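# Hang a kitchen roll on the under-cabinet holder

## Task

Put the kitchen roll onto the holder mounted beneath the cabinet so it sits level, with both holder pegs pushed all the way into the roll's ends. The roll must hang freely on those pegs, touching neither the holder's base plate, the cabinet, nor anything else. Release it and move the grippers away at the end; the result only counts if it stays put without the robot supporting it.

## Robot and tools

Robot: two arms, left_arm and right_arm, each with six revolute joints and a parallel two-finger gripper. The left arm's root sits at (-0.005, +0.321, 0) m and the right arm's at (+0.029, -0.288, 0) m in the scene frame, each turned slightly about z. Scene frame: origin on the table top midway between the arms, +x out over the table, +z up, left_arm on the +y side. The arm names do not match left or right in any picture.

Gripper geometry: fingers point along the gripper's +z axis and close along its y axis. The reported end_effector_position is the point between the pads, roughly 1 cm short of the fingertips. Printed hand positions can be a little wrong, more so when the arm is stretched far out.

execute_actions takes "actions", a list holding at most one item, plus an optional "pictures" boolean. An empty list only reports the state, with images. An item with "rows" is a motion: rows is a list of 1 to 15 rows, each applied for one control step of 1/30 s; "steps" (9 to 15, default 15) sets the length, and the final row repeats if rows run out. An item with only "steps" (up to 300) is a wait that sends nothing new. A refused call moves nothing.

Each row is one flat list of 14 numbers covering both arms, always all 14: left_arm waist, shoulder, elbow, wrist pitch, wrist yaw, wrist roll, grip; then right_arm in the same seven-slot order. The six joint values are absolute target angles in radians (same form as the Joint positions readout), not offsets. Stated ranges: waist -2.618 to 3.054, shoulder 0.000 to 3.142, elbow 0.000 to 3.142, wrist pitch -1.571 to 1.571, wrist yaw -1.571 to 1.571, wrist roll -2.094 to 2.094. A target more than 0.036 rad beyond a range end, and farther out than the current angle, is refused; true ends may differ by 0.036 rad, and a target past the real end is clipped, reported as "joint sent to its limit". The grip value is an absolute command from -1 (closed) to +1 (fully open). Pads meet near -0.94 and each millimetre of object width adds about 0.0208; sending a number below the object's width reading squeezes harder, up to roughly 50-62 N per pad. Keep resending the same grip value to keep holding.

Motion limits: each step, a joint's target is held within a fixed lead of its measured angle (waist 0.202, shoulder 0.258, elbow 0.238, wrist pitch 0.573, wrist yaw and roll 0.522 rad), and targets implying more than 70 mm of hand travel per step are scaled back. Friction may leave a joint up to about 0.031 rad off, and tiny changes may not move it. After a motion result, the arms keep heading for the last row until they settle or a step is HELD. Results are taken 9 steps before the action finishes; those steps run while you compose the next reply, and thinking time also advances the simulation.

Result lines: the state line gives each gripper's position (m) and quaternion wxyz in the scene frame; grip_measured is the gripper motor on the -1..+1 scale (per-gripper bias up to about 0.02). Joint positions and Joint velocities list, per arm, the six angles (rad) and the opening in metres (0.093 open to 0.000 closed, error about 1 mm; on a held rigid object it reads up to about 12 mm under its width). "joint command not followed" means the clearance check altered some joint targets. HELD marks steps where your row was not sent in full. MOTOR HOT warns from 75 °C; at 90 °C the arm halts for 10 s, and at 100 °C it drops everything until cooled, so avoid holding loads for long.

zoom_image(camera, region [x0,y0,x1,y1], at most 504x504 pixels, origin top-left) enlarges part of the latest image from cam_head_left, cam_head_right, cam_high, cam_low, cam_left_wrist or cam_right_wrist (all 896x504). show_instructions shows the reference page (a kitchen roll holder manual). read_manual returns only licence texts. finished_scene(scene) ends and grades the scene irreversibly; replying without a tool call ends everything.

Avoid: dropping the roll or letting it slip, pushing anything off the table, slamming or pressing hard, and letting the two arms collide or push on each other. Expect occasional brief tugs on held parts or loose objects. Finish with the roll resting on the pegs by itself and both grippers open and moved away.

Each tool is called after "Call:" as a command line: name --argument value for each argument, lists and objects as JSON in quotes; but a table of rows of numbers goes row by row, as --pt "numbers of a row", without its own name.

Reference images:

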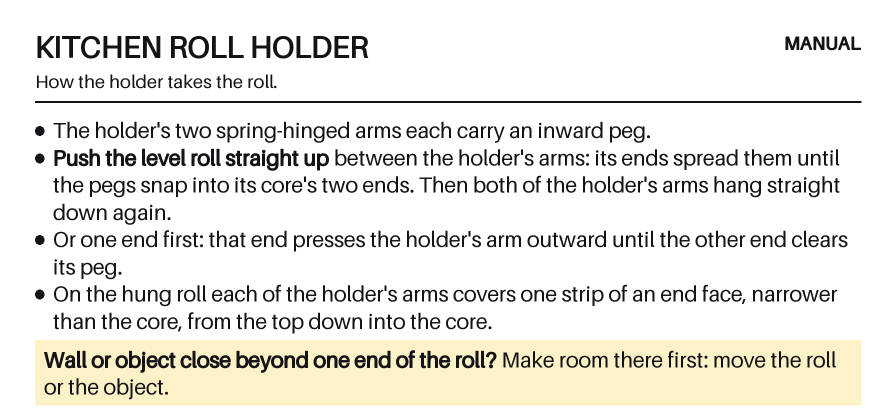

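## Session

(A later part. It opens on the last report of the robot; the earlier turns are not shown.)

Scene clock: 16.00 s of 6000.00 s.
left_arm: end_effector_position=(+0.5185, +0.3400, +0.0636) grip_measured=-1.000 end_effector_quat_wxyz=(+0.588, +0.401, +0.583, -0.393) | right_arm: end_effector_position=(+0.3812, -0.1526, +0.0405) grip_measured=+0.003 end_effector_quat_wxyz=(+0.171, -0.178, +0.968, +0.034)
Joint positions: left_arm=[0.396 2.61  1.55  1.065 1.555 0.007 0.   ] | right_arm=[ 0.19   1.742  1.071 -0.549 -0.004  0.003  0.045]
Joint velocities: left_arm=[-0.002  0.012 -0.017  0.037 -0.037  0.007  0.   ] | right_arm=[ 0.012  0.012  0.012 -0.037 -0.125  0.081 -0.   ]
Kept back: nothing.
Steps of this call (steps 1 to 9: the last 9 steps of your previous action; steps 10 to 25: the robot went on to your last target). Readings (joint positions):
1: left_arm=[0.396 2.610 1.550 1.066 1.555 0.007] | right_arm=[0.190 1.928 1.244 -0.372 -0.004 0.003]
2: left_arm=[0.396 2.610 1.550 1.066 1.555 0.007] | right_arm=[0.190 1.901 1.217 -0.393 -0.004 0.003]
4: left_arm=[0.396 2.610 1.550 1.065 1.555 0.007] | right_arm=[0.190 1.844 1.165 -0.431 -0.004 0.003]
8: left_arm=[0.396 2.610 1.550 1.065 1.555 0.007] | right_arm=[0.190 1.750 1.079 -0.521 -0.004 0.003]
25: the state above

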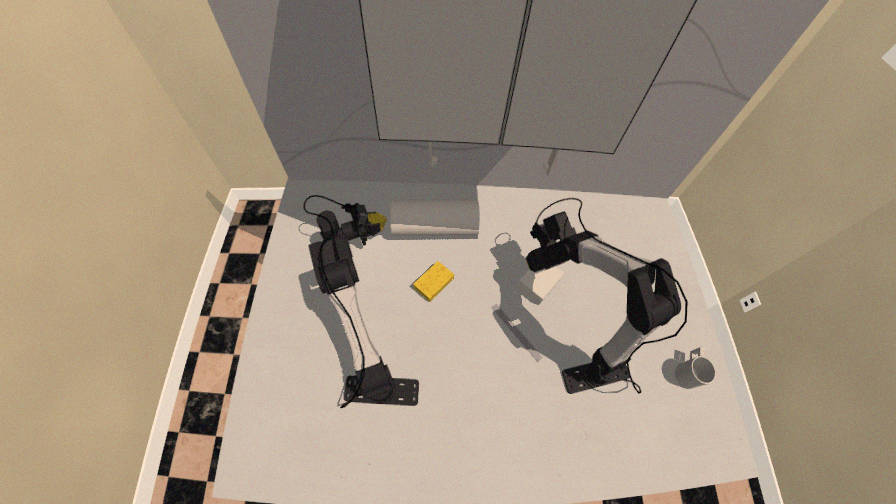

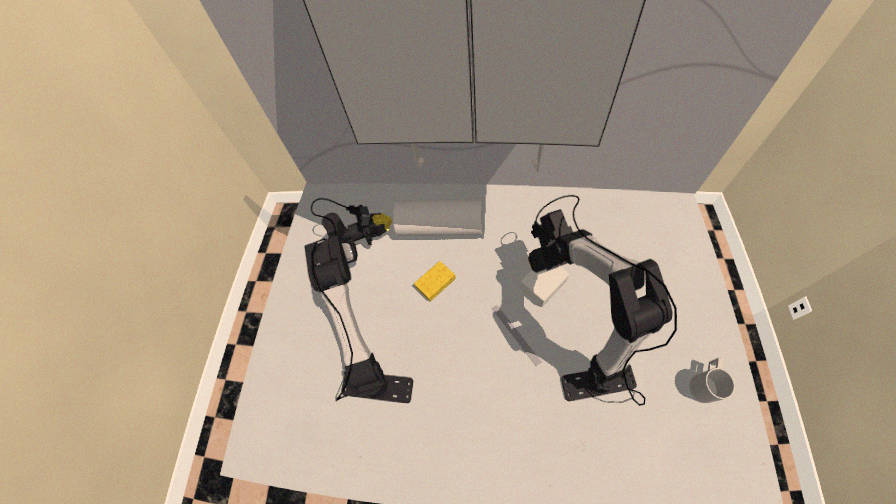

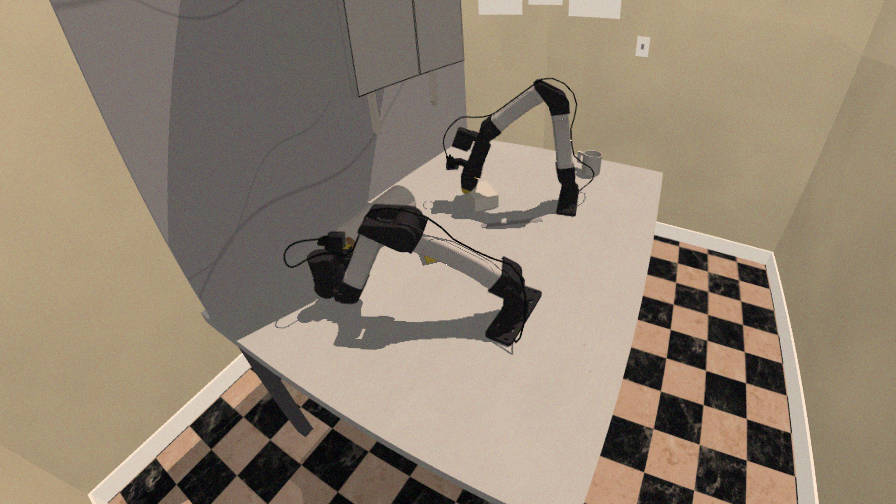

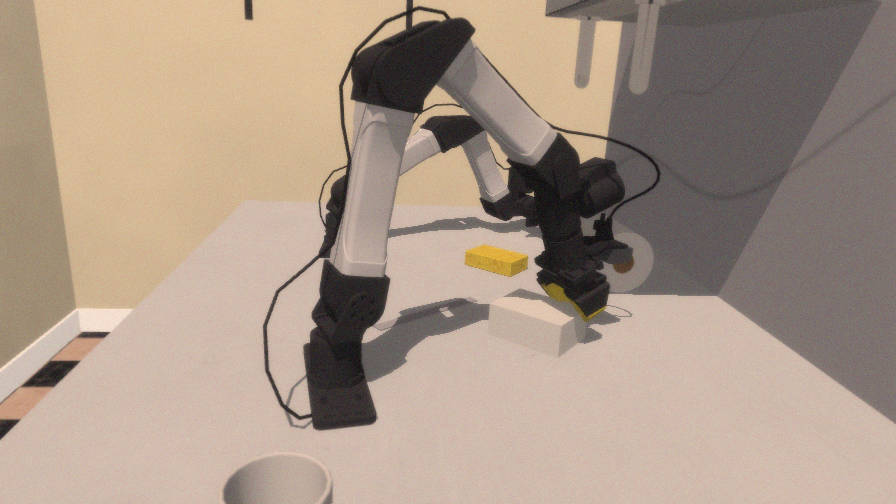

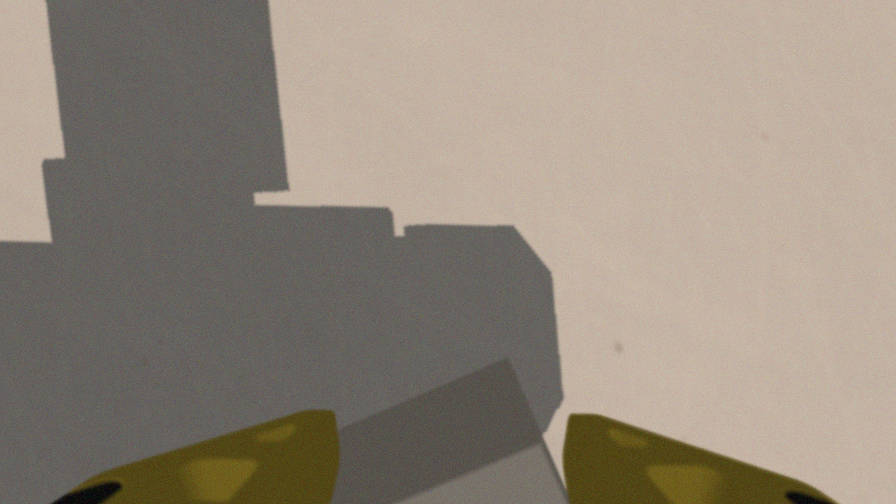

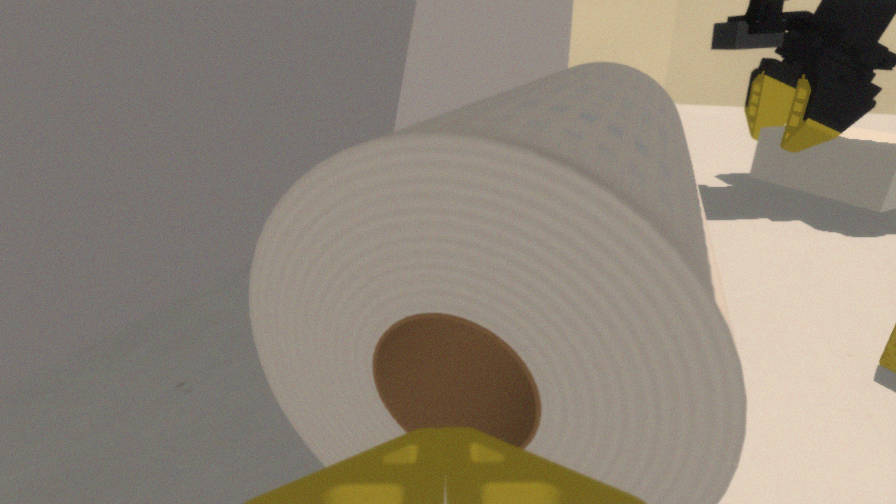

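Call:
execute_actions --actions '[{"rows":[[0.38,2.62,1.58,1.05,1.56,0,-1,0.19,1.76,1.1,-0.45,0,0,0.3],[0.37,2.62,1.58,1.05,1.56,0,-1,0.19,1.79,1.13,-0.35,0,0,0.3],[0.36,2.62,1.59,1.04,1.56,0,-1,0.17,1.82,1.16,-0.25,0,0,0.3],[0.35,2.62,1.59,1.04,1.56,0,-1,0.13,1.85,1.19,-0.15,-0.1,0,0.3],[0.34,2.62,1.6,1.04,1.56,0,-1,0.08,1.88,1.22,-0.05,-0.2,0,0.3],[0.33,2.62,1.6,1.03,1.56,0,-1,0.02,1.91,1.25,0.05,-0.33,0,0.3],[0.31,2.63,1.6,1.03,1.56,0,-1,-0.04,1.94,1.28,0.15,-0.46,0,0.3],[0.3,2.63,1.61,1.03,1.56,0,-1,-0.1,1.97,1.31,0.25,-0.6,0,0.3],[0.29,2.63,1.61,1.03,1.56,0,-1,-0.16,2.0,1.34,0.35,-0.75,0,0.3],[0.28,2.63,1.62,1.02,1.56,0,-1,-0.22,2.04,1.37,0.45,-0.9,0,0.3],[0.26,2.63,1.62,1.02,1.56,0,-1,-0.27,2.08,1.4,0.53,-1.05,0,0.3],[0.25,2.63,1.62,1.02,1.56,0,-1,-0.31,2.12,1.43,0.6,-1.2,0,0.3],[0.24,2.64,1.63,1.01,1.56,0,-1,-0.35,2.16,1.46,0.66,-1.35,0,0.3],[0.22,2.64,1.63,1.01,1.56,0,-1,-0.35,2.2,1.48,0.72,-1.46,0,0.3],[0.21,2.64,1.63,1.01,1.56,0,-1,-0.35,2.24,1.5,0.75,-1.57,0,0.3]]}]'

Call:
execute_actions --actions '[{"rows":[[0.2,2.64,1.64,1,1.56,0,-1,-0.35,2.27,1.5,0.78,-1.57,0,0.3],[0.19,2.64,1.64,1,1.56,0,-1,-0.35,2.3,1.5,0.81,-1.57,0,0.3],[0.18,2.64,1.64,1,1.56,0,-1,-0.35,2.33,1.5,0.84,-1.57,0,0.3],[0.16,2.64,1.65,1,1.56,0,-1,-0.35,2.36,1.5,0.87,-1.57,0,0.3],[0.15,2.64,1.65,1,1.56,0,-1,-0.35,2.39,1.5,0.9,-1.57,0,0.3],[0.14,2.65,1.66,1,1.56,0,-1,-0.35,2.42,1.5,0.93,-1.57,0,0.3],[0.13,2.65,1.66,1,1.56,0,-1,-0.35,2.45,1.5,0.96,-1.57,0,0.3],[0.11,2.65,1.66,1,1.56,0,-1,-0.35,2.48,1.5,0.99,-1.57,0,0.3],[0.1,2.65,1.67,0.99,1.56,0,-1,-0.35,2.5,1.5,1.01,-1.57,0,0.3],[0.09,2.65,1.67,0.99,1.56,0,-1,-0.35,2.52,1.5,1.03,-1.57,0,0.3],[0.08,2.65,1.67,0.99,1.56,0,-1,-0.35,2.54,1.5,1.05,-1.57,0,0.3],[0.06,2.65,1.68,0.98,1.56,0,-1,-0.35,2.56,1.5,1.07,-1.57,0,0.3],[0.05,2.65,1.68,0.98,1.56,0,-1,-0.35,2.58,1.5,1.09,-1.57,0,0.3],[0.04,2.65,1.68,0.98,1.56,0,-1,-0.35,2.59,1.5,1.1,-1.57,0,0.3],[0.03,2.65,1.68,0.98,1.56,0,-1,-0.35,2.59,1.5,1.1,-1.57,0,0.3]]}]'

Call:
execute_actions --actions '[{"steps":25}]' --pictures true

Scene clock: 17.83 s of 6000.00 s.
left_arm: end_effector_position=(+0.5219, +0.3248, +0.0648) grip_measured=-1.000 end_effector_quat_wxyz=(+0.581, +0.410, +0.576, -0.403) | right_arm: end_effector_position=(+0.4511, -0.1327, +0.0617) grip_measured=+0.297 end_effector_quat_wxyz=(+0.276, -0.164, +0.943, +0.086)
Joint positions: left_arm=[0.365 2.615 1.57  1.05  1.556 0.007 0.   ] | right_arm=[ 0.145  1.829  1.159 -0.319 -0.085  0.003  0.059]
Joint velocities: left_arm=[-0.305  0.042  0.129 -0.154 -0.095 -0.007  0.   ] | right_arm=[-0.75   0.623  0.681  1.692 -1.238 -0.007  0.001]
Steps of this call (steps 1 to 15: the robot went on to your last target; steps 16 to 49: nothing new was sent; steps 50 to 55: the first 6 steps of this action). Readings (joint positions):
50: left_arm=[0.395 2.610 1.550 1.064 1.555 0.007] | right_arm=[0.190 1.742 1.071 -0.537 -0.004 0.003]
51: left_arm=[0.394 2.610 1.550 1.062 1.555 0.007] | right_arm=[0.190 1.747 1.076 -0.515 -0.004 0.003]
53: left_arm=[0.384 2.613 1.559 1.056 1.556 0.007] | right_arm=[0.183 1.782 1.111 -0.432 -0.018 0.003]
55: the state above

Scene clock: 18.33 s of 6000.00 s.
left_arm: end_effector_position=(+0.5210, +0.2224, +0.0645) grip_measured=-1.000 end_effector_quat_wxyz=(+0.536, +0.462, +0.535, -0.461) | right_arm: end_effector_position=(+0.5920, -0.2524, +0.1489) grip_measured=+0.298 end_effector_quat_wxyz=(+0.594, -0.320, +0.642, +0.364)
Joint positions: left_arm=[0.168 2.638 1.625 1.009 1.557 0.007 0.   ] | right_arm=[-0.398  2.341  1.501  0.75  -1.233  0.003  0.059]
Joint velocities: left_arm=[-0.33   0.071  0.168  0.007  0.007 -0.007  0.   ] | right_arm=[-0.017  0.955  0.002  1.267 -2.044 -0.051 -0.001]
joint sent to its limit (right arm) — the command would take joint 5 (wrist yaw) past its lower limit, so that joint was sent only as far as its limit.
Steps of this call (steps 1 to 9: the last 9 steps of your previous action; steps 10 to 15: the first 6 steps of this action). Readings (joint positions):
10: left_arm=[0.227 2.631 1.609 1.022 1.556 0.007] | right_arm=[-0.273 2.161 1.464 0.436 -0.783 0.003]
11: left_arm=[0.215 2.633 1.612 1.018 1.556 0.007] | right_arm=[-0.318 2.205 1.489 0.521 -0.876 0.003]
13: left_arm=[0.190 2.635 1.617 1.013 1.557 0.007] | right_arm=[-0.379 2.275 1.501 0.653 -1.064 0.003]
15: the state above

Scene clock: 19.17 s of 6000.00 s.
left_arm: end_effector_position=(+0.5063, +0.1482, +0.0664) grip_measured=-1.000 end_effector_quat_wxyz=(+0.501, +0.499, +0.501, -0.499) | right_arm: end_effector_position=(+0.5398, -0.2049, +0.0637) grip_measured=+0.298 end_effector_quat_wxyz=(+0.546, -0.450, +0.545, +0.449)
Joint positions: left_arm=[0.024 2.647 1.656 0.985 1.557 0.007 0.   ] | right_arm=[-0.346  2.588  1.501  1.092 -1.549  0.003  0.059]
Joint velocities: left_arm=[ 0.012 -0.002 -0.007 -0.022  0.037 -0.051  0.   ] | right_arm=[ 0.002  0.012  0.022  0.095  0.095  0.022 -0.   ]
joint sent to its limit (right arm) — the command would take joint 5 (wrist yaw) past its lower limit, so that joint was sent only as far as its limit.
Kept back: nothing.
Steps of this call (steps 1 to 9: the last 9 steps of your previous action; steps 10 to 25: the robot went on to your last target). Readings (joint positions):
1: left_arm=[0.156 2.641 1.631 1.008 1.557 0.007] | right_arm=[-0.394 2.375 1.501 0.791 -1.296 0.003]
2: left_arm=[0.145 2.642 1.634 1.007 1.557 0.007] | right_arm=[-0.386 2.408 1.501 0.829 -1.347 0.003]
4: left_arm=[0.121 2.645 1.641 1.002 1.557 0.007] | right_arm=[-0.367 2.470 1.501 0.892 -1.421 0.003]
8: left_arm=[0.071 2.647 1.653 0.991 1.557 0.007] | right_arm=[-0.345 2.559 1.501 0.991 -1.499 0.003]
25: the state above

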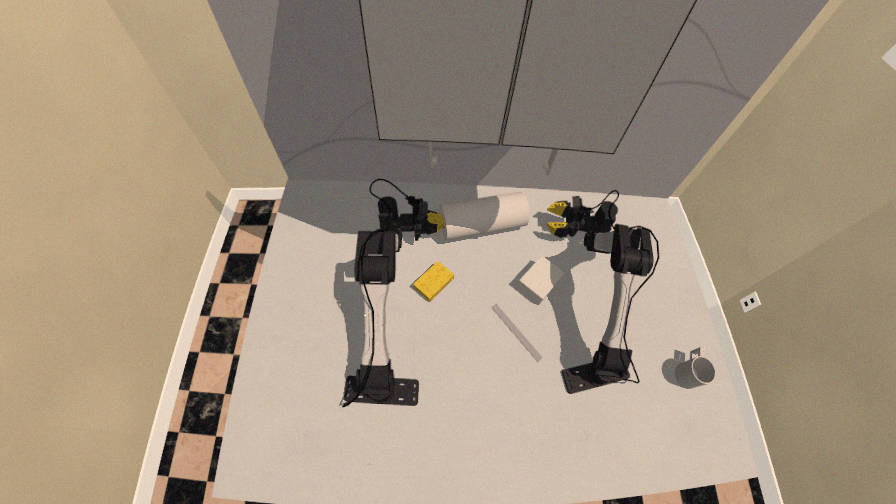

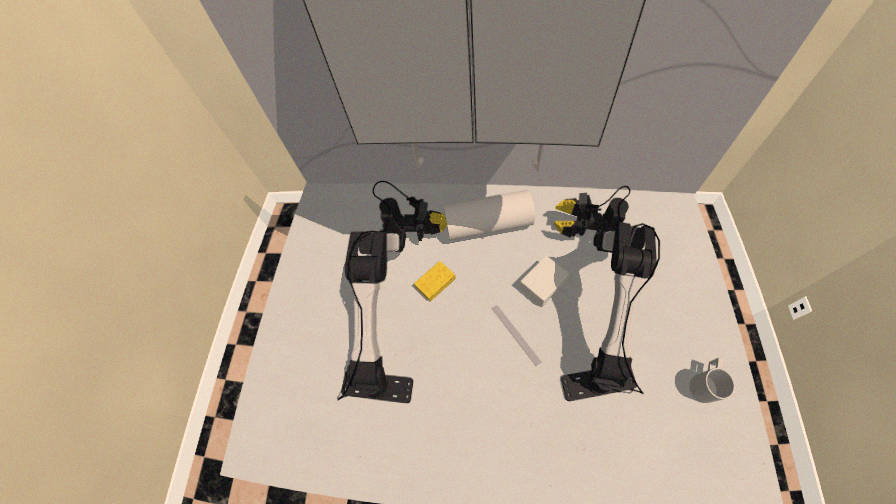

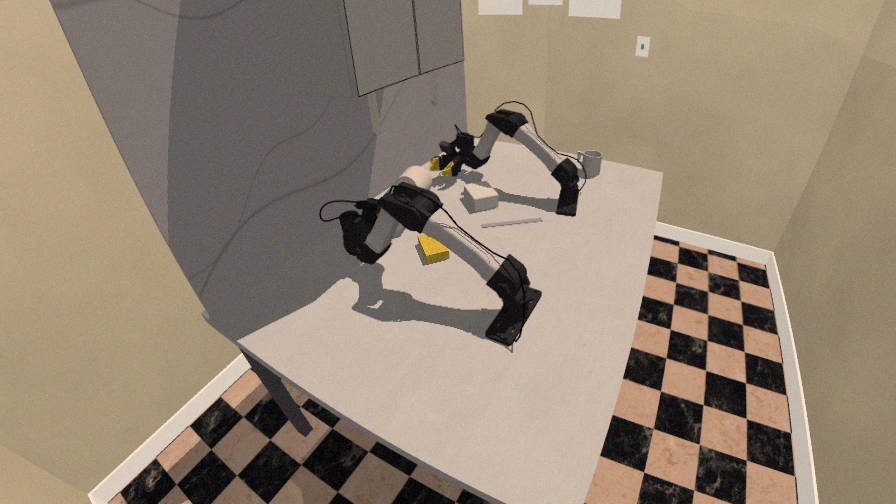

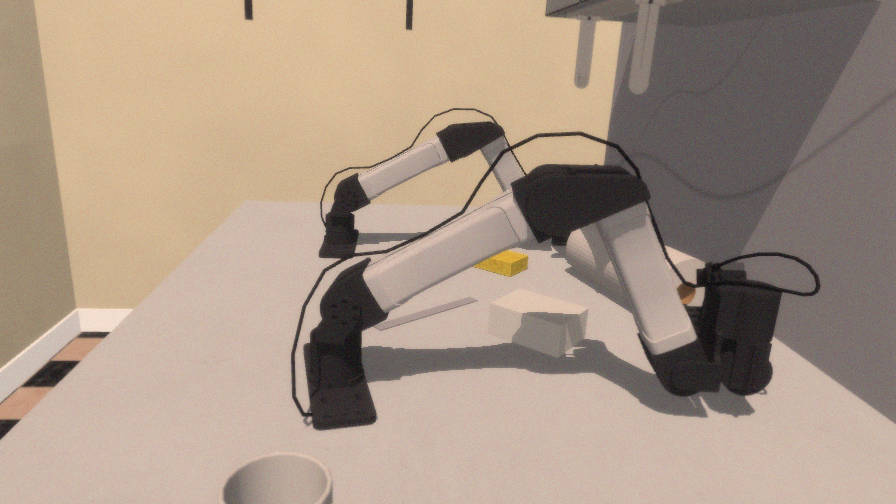

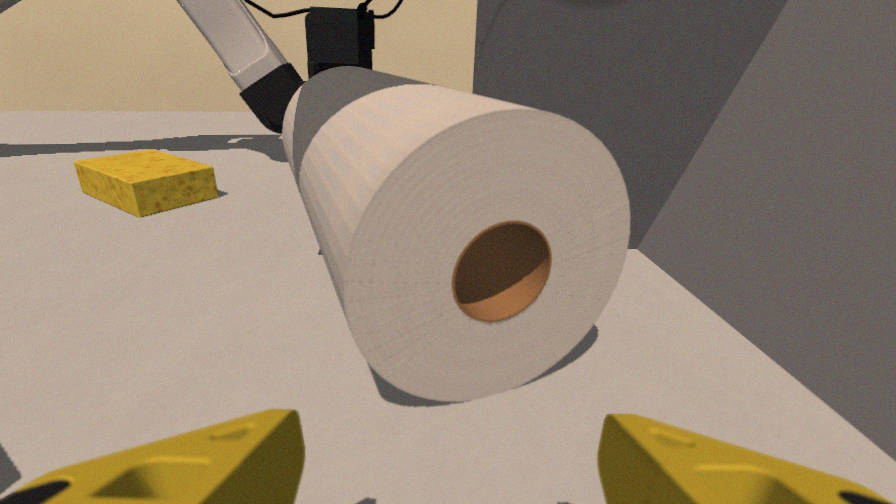

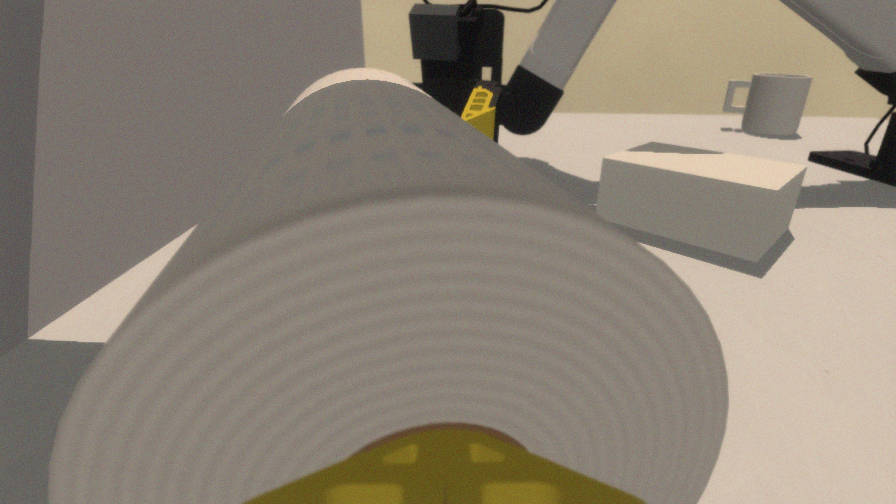

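Call:
execute_actions --actions '[{"rows":[[0.03,2.65,1.68,0.98,1.56,0,-1,-0.33,2.6,1.54,1.07,-1.55,0,0.3],[0.03,2.65,1.68,0.98,1.56,0,-1,-0.31,2.62,1.58,1.05,-1.55,0,0.3],[0.03,2.65,1.68,0.98,1.56,0,-1,-0.29,2.64,1.62,1.03,-1.55,0,0.3],[0.03,2.65,1.68,0.98,1.56,0,-1,-0.27,2.66,1.65,1.01,-1.55,0,0.3],[0.03,2.65,1.68,0.98,1.56,0,-1,-0.25,2.675,1.68,1.0,-1.55,0,0.3],[0.03,2.65,1.68,0.98,1.56,0,-1,-0.23,2.675,1.68,1.0,-1.55,0,0.3],[0.03,2.65,1.68,0.98,1.56,0,-1,-0.215,2.675,1.68,1.0,-1.55,0,0.3]]}]'

Call:
execute_actions --actions '[{"steps":20}]' --pictures true

Scene clock: 20.13 s of 6000.00 s.
left_arm: end_effector_position=(+0.5063, +0.1482, +0.0664) grip_measured=-1.000 end_effector_quat_wxyz=(+0.501, +0.499, +0.501, -0.499) | right_arm: end_effector_position=(+0.5568, -0.1821, +0.0700) grip_measured=+0.298 end_effector_quat_wxyz=(+0.544, -0.475, +0.524, +0.452)
Joint positions: left_arm=[0.024 2.647 1.656 0.985 1.557 0.007 0.   ] | right_arm=[-0.296  2.639  1.636  1.048 -1.549  0.003  0.059]
Joint velocities: left_arm=[ 0.007 -0.002  0.007 -0.022 -0.007 -0.037  0.   ] | right_arm=[ 0.549  0.247  0.623 -0.3    0.081 -0.081 -0.001]
joint sent to its limit (right arm) — the command would take joint 5 (wrist yaw) past its lower limit, so that joint was sent only as far as its limit.
Steps of this call (steps 1 to 23: the robot went on to your last target; steps 24 to 29: the first 6 steps of this action). Readings (joint positions):
24: left_arm=[0.024 2.647 1.656 0.985 1.557 0.007] | right_arm=[-0.345 2.588 1.503 1.092 -1.550 0.003]
25: left_arm=[0.024 2.647 1.656 0.985 1.557 0.007] | right_arm=[-0.342 2.592 1.515 1.086 -1.551 0.003]
27: left_arm=[0.024 2.647 1.656 0.985 1.557 0.007] | right_arm=[-0.327 2.614 1.574 1.068 -1.552 0.003]
29: the state above

Scene clock: 20.80 s of 6000.00 s.
left_arm: end_effector_position=(+0.5063, +0.1482, +0.0664) grip_measured=-1.000 end_effector_quat_wxyz=(+0.501, +0.499, +0.501, -0.499) | right_arm: end_effector_position=(+0.5492, -0.1376, +0.0656) grip_measured=+0.298 end_effector_quat_wxyz=(+0.517, -0.490, +0.510, +0.482)
Joint positions: left_arm=[0.024 2.647 1.656 0.985 1.557 0.007 0.   ] | right_arm=[-0.21   2.655  1.66   1.012 -1.549  0.003  0.059]
Joint velocities: left_arm=[ 0.002 -0.012  0.027 -0.022 -0.037 -0.095  0.   ] | right_arm=[-0.017  0.012 -0.002 -0.007  0.066 -0.11  -0.   ]
Kept back: nothing.
Steps of this call (steps 1 to 9: the last 9 steps of your previous action; steps 10 to 20: the robot went on to your last target). Readings (joint positions):
1: left_arm=[0.024 2.647 1.656 0.985 1.557 0.007] | right_arm=[-0.275 2.645 1.652 1.041 -1.548 0.003]
2: left_arm=[0.024 2.647 1.656 0.985 1.557 0.007] | right_arm=[-0.254 2.647 1.658 1.035 -1.548 0.003]
4: left_arm=[0.024 2.647 1.656 0.985 1.557 0.007] | right_arm=[-0.217 2.650 1.660 1.027 -1.548 0.003]
8: left_arm=[0.024 2.647 1.656 0.985 1.557 0.007] | right_arm=[-0.196 2.654 1.660 1.018 -1.549 0.003]
20: the state above

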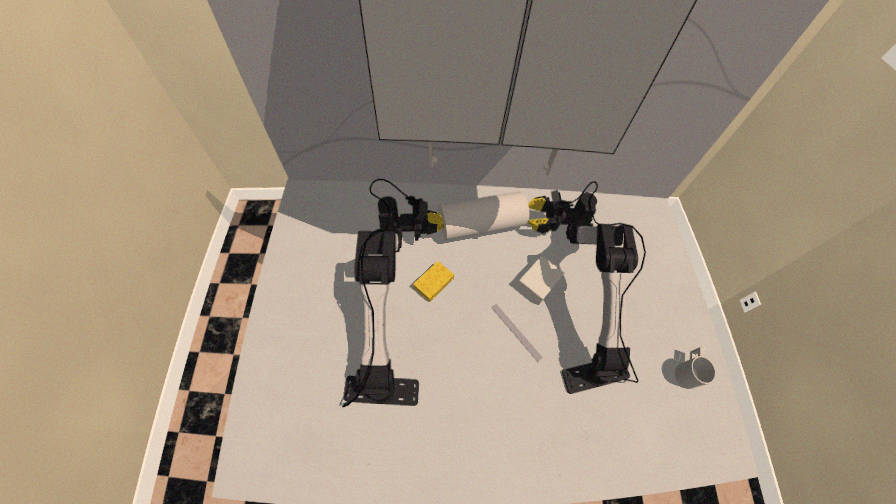

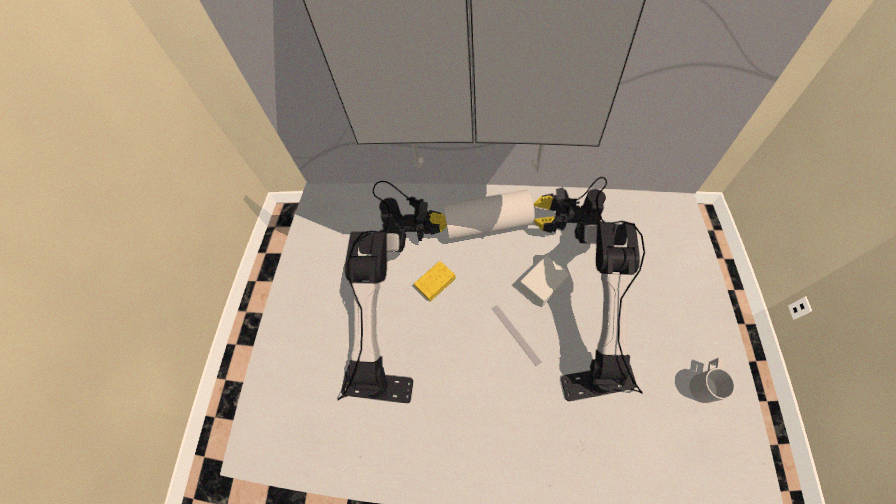

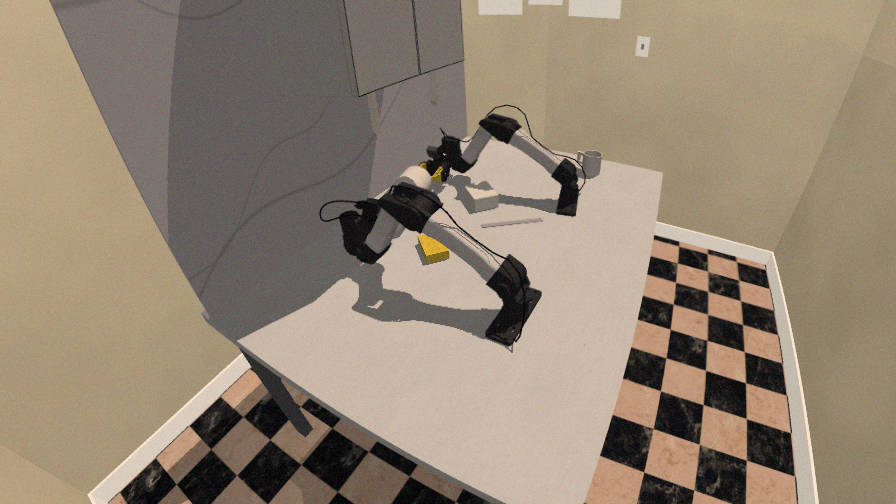

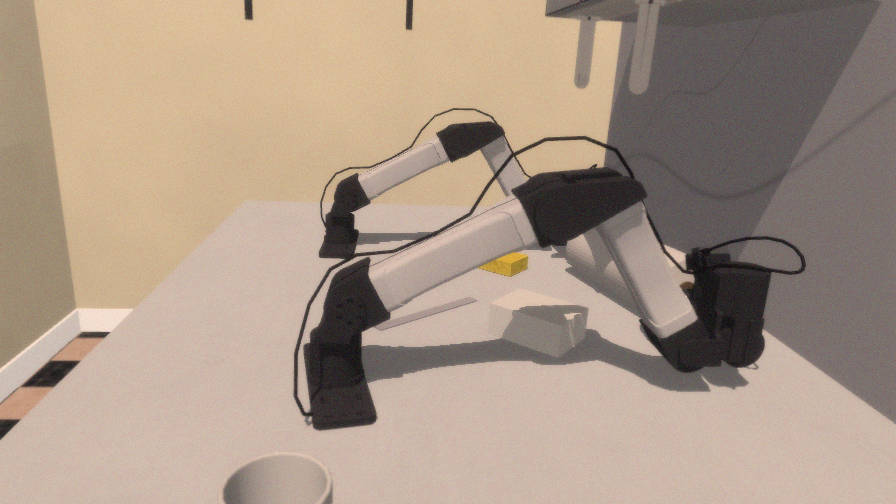

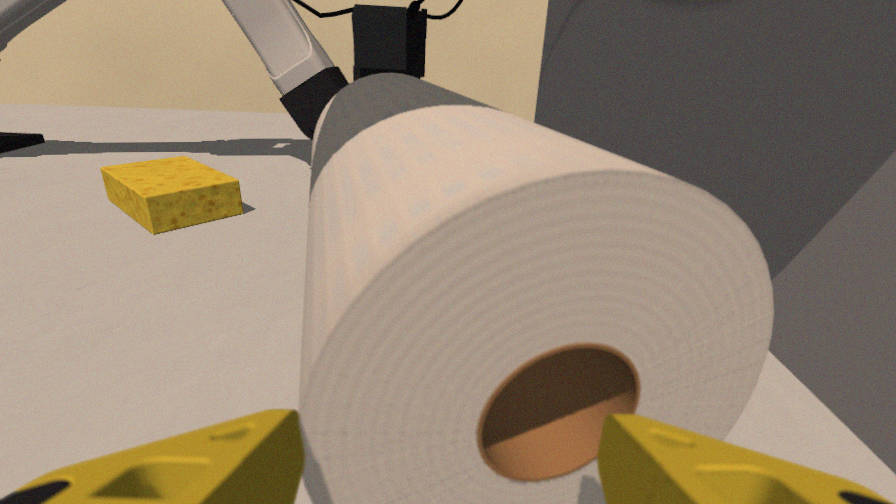

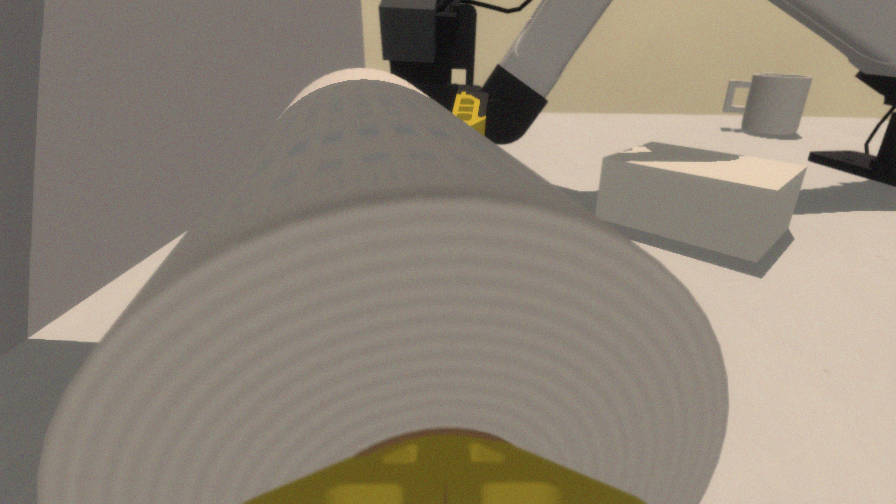

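Call:
execute_actions --actions '[{"rows":[[0.03,2.65,1.68,0.98,1.56,0,-1,-0.21,2.66,1.59,1.05,-1.55,0,0.3],[0.03,2.65,1.68,0.98,1.56,0,-1,-0.21,2.66,1.59,1.05,-1.55,0,0.3],[0.03,2.65,1.68,0.98,1.56,0,-1,-0.21,2.66,1.59,1.05,-1.55,0,0.3],[0.03,2.65,1.68,0.98,1.56,0,-1,-0.2,2.66,1.59,1.05,-1.55,0,0.3],[0.03,2.65,1.68,0.98,1.56,0,-1,-0.19,2.66,1.59,1.05,-1.55,0,0.3],[0.03,2.65,1.68,0.98,1.56,0,-1,-0.18,2.66,1.59,1.05,-1.55,0,0.3],[0.03,2.65,1.68,0.98,1.56,0,-1,-0.17,2.66,1.59,1.05,-1.55,0,0.3],[0.03,2.65,1.68,0.98,1.56,0,-1,-0.16,2.66,1.59,1.05,-1.55,0,0.3],[0.03,2.65,1.68,0.98,1.56,0,-1,-0.15,2.66,1.59,1.05,-1.55,0,0.3],[0.03,2.65,1.68,0.98,1.56,0,-1,-0.14,2.66,1.59,1.05,-1.55,0,0.3]]}]'

Call:
execute_actions --actions '[{"rows":[[0.03,2.65,1.68,0.98,1.56,0,-1,-0.14,2.63,1.56,1.08,-1.55,0,0.3],[0.03,2.65,1.68,0.98,1.56,0,-1,-0.14,2.61,1.53,1.1,-1.55,0,0.3],[0.03,2.65,1.68,0.98,1.56,0,-1,-0.14,2.6,1.5,1.12,-1.55,0,0.3],[0.03,2.65,1.68,0.98,1.56,0,-1,-0.14,2.59,1.47,1.13,-1.55,0,0.3],[0.03,2.65,1.68,0.98,1.56,0,-1,-0.14,2.575,1.44,1.15,-1.55,0,0.3],[0.03,2.65,1.68,0.98,1.56,0,-1,-0.14,2.56,1.41,1.17,-1.55,0,0.3],[0.03,2.65,1.68,0.98,1.56,0,-1,-0.14,2.55,1.38,1.19,-1.55,0,0.3],[0.03,2.65,1.68,0.98,1.56,0,-1,-0.14,2.54,1.35,1.2,-1.55,0,0.3],[0.03,2.65,1.68,0.98,1.56,0,-1,-0.14,2.525,1.32,1.22,-1.55,0,0.3],[0.03,2.65,1.68,0.98,1.56,0,-1,-0.14,2.51,1.29,1.24,-1.55,0,0.3],[0.03,2.65,1.68,0.98,1.56,0,-1,-0.14,2.5,1.26,1.26,-1.55,0,0.3],[0.03,2.65,1.68,0.98,1.56,0,-1,-0.14,2.49,1.23,1.27,-1.55,0,0.3],[0.03,2.65,1.68,0.98,1.56,0,-1,-0.14,2.48,1.19,1.29,-1.55,0,0.3]]}]'

Call:
execute_actions --actions '[{"steps":22}]' --pictures true

Scene clock: 22.13 s of 6000.00 s.
left_arm: end_effector_position=(+0.5063, +0.1482, +0.0664) grip_measured=-1.000 end_effector_quat_wxyz=(+0.501, +0.499, +0.501, -0.499) | right_arm: end_effector_position=(+0.5404, -0.1358, +0.0551) grip_measured=+0.298 end_effector_quat_wxyz=(+0.510, -0.483, +0.516, +0.489)
Joint positions: left_arm=[0.024 2.647 1.656 0.984 1.557 0.007 0.   ] | right_arm=[-0.207  2.654  1.611  1.033 -1.548  0.003  0.059]
Joint velocities: left_arm=[ 0.012 -0.007 -0.012 -0.051  0.022 -0.007  0.   ] | right_arm=[ 0.081 -0.002 -0.032 -0.007  0.037  0.095 -0.001]
Steps of this call (steps 1 to 15: the robot went on to your last target; steps 16 to 34: nothing new was sent; steps 35 to 40: the first 6 steps of this action). Readings (joint positions):
35: left_arm=[0.024 2.647 1.656 0.985 1.557 0.007] | right_arm=[-0.210 2.655 1.653 1.018 -1.548 0.003]
36: left_arm=[0.024 2.647 1.656 0.985 1.557 0.007] | right_arm=[-0.210 2.654 1.642 1.027 -1.548 0.003]
38: left_arm=[0.024 2.647 1.656 0.984 1.557 0.007] | right_arm=[-0.210 2.654 1.621 1.032 -1.548 0.003]
40: the state above

Scene clock: 22.63 s of 6000.00 s.
left_arm: end_effector_position=(+0.5068, +0.1499, +0.0661) grip_measured=-1.000 end_effector_quat_wxyz=(+0.501, +0.497, +0.503, -0.499) | right_arm: end_effector_position=(+0.5093, -0.1023, +0.0561) grip_measured=+0.298 end_effector_quat_wxyz=(+0.495, -0.499, +0.501, +0.505)
Joint positions: left_arm=[0.028 2.647 1.656 0.981 1.557 0.007 0.   ] | right_arm=[-0.14   2.597  1.484  1.104 -1.542  0.003  0.059]
Joint velocities: left_arm=[ 0.027 -0.002  0.002 -0.051  0.022 -0.022  0.   ] | right_arm=[-0.002 -0.398 -0.872  0.491  0.051  0.007  0.   ]
Steps of this call (steps 1 to 9: the last 9 steps of your previous action; steps 10 to 15: the first 6 steps of this action). Readings (joint positions):
10: left_arm=[0.026 2.647 1.656 0.984 1.557 0.007] | right_arm=[-0.139 2.652 1.606 1.049 -1.546 0.003]
11: left_arm=[0.026 2.647 1.656 0.983 1.557 0.007] | right_arm=[-0.139 2.645 1.592 1.057 -1.545 0.003]
13: left_arm=[0.026 2.647 1.656 0.982 1.557 0.007] | right_arm=[-0.139 2.623 1.542 1.078 -1.544 0.003]
15: the state above

Scene clock: 23.37 s of 6000.00 s.
left_arm: end_effector_position=(+0.5075, +0.1521, +0.0659) grip_measured=-1.000 end_effector_quat_wxyz=(+0.501, +0.496, +0.504, -0.499) | right_arm: end_effector_position=(+0.4609, -0.1050, +0.0556) grip_measured=+0.298 end_effector_quat_wxyz=(+0.499, -0.500, +0.500, +0.501)
Joint positions: left_arm=[0.032 2.647 1.656 0.978 1.558 0.007 0.   ] | right_arm=[-0.141  2.493  1.214  1.277 -1.538  0.001  0.059]
Joint velocities: left_arm=[-0.002  0.002 -0.007  0.037  0.007 -0.081  0.   ] | right_arm=[-0.022  0.002  0.012 -0.051 -0.007  0.037  0.001]
Kept back: nothing.
Steps of this call (steps 1 to 9: the last 9 steps of your previous action; steps 10 to 22: the robot went on to your last target). Readings (joint positions):
1: left_arm=[0.028 2.647 1.656 0.981 1.557 0.007] | right_arm=[-0.140 2.584 1.454 1.120 -1.541 0.003]
2: left_arm=[0.029 2.647 1.656 0.981 1.558 0.007] | right_arm=[-0.140 2.572 1.424 1.135 -1.541 0.003]
4: left_arm=[0.031 2.647 1.656 0.981 1.558 0.007] | right_arm=[-0.141 2.546 1.364 1.167 -1.539 0.002]
8: left_arm=[0.032 2.647 1.656 0.980 1.558 0.007] | right_arm=[-0.141 2.500 1.245 1.234 -1.538 0.002]
22: the state above

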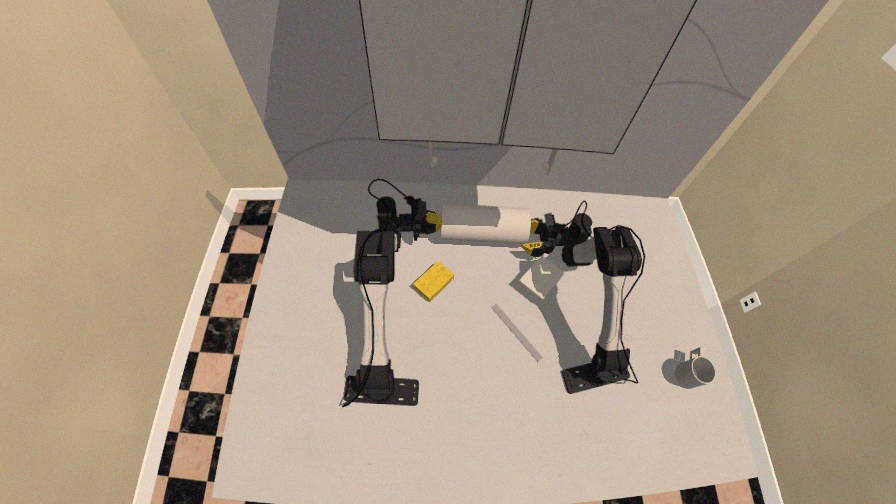

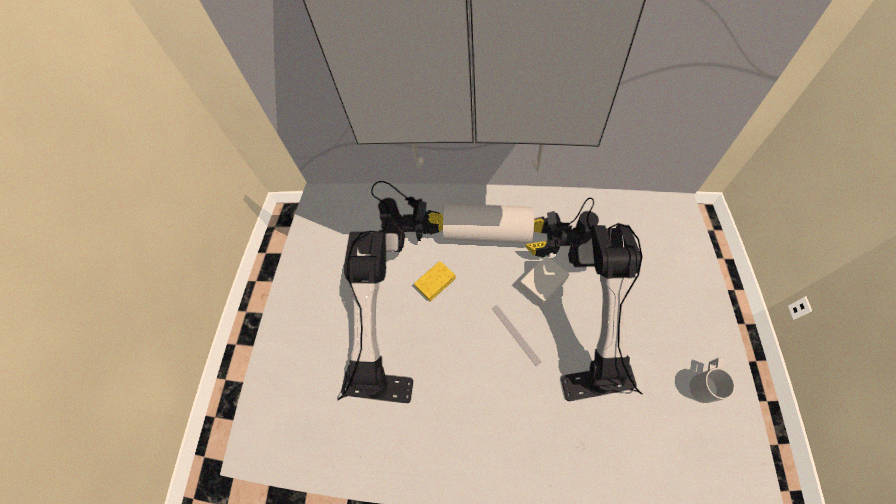

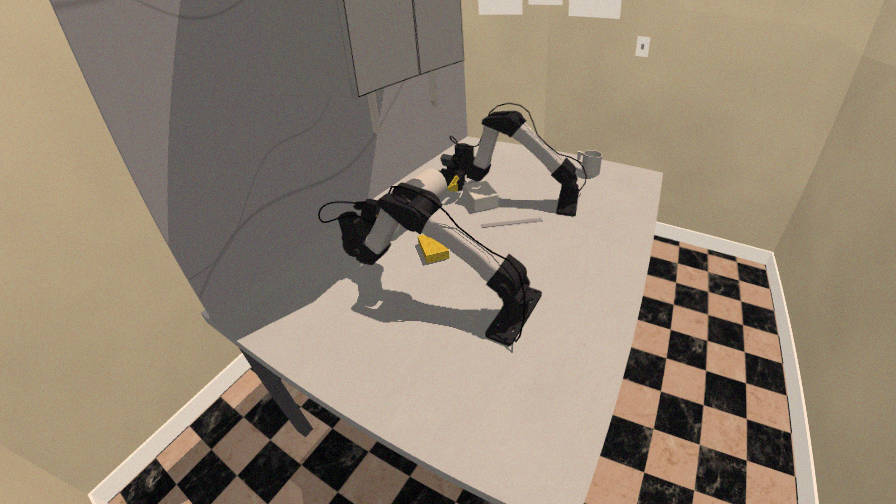

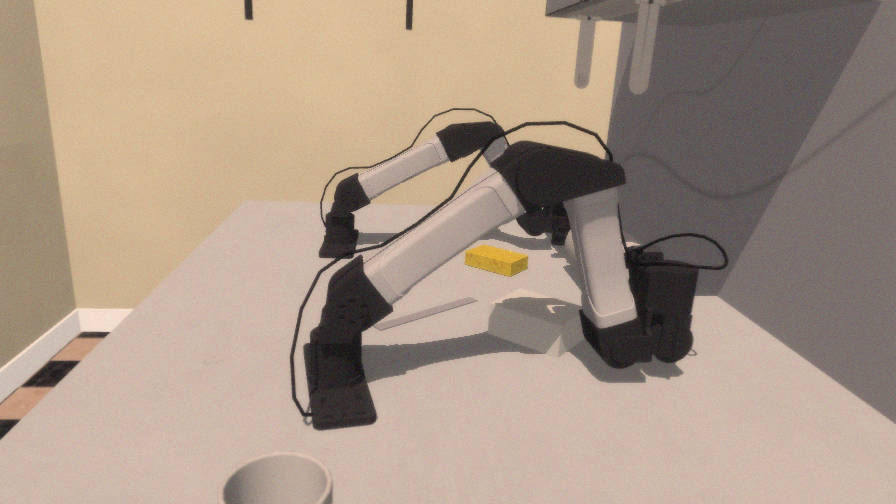

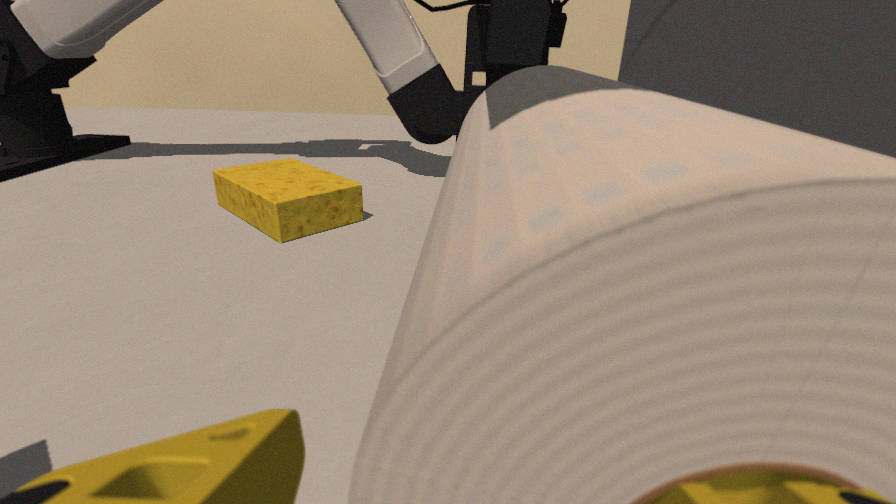

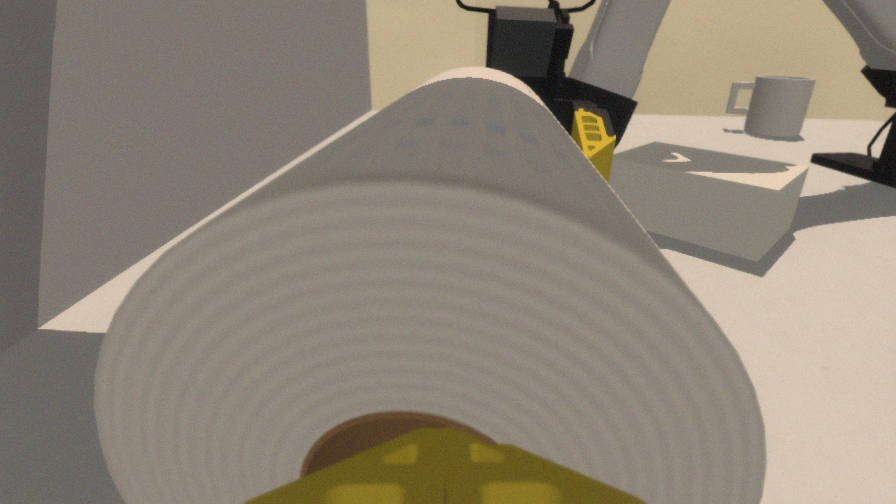

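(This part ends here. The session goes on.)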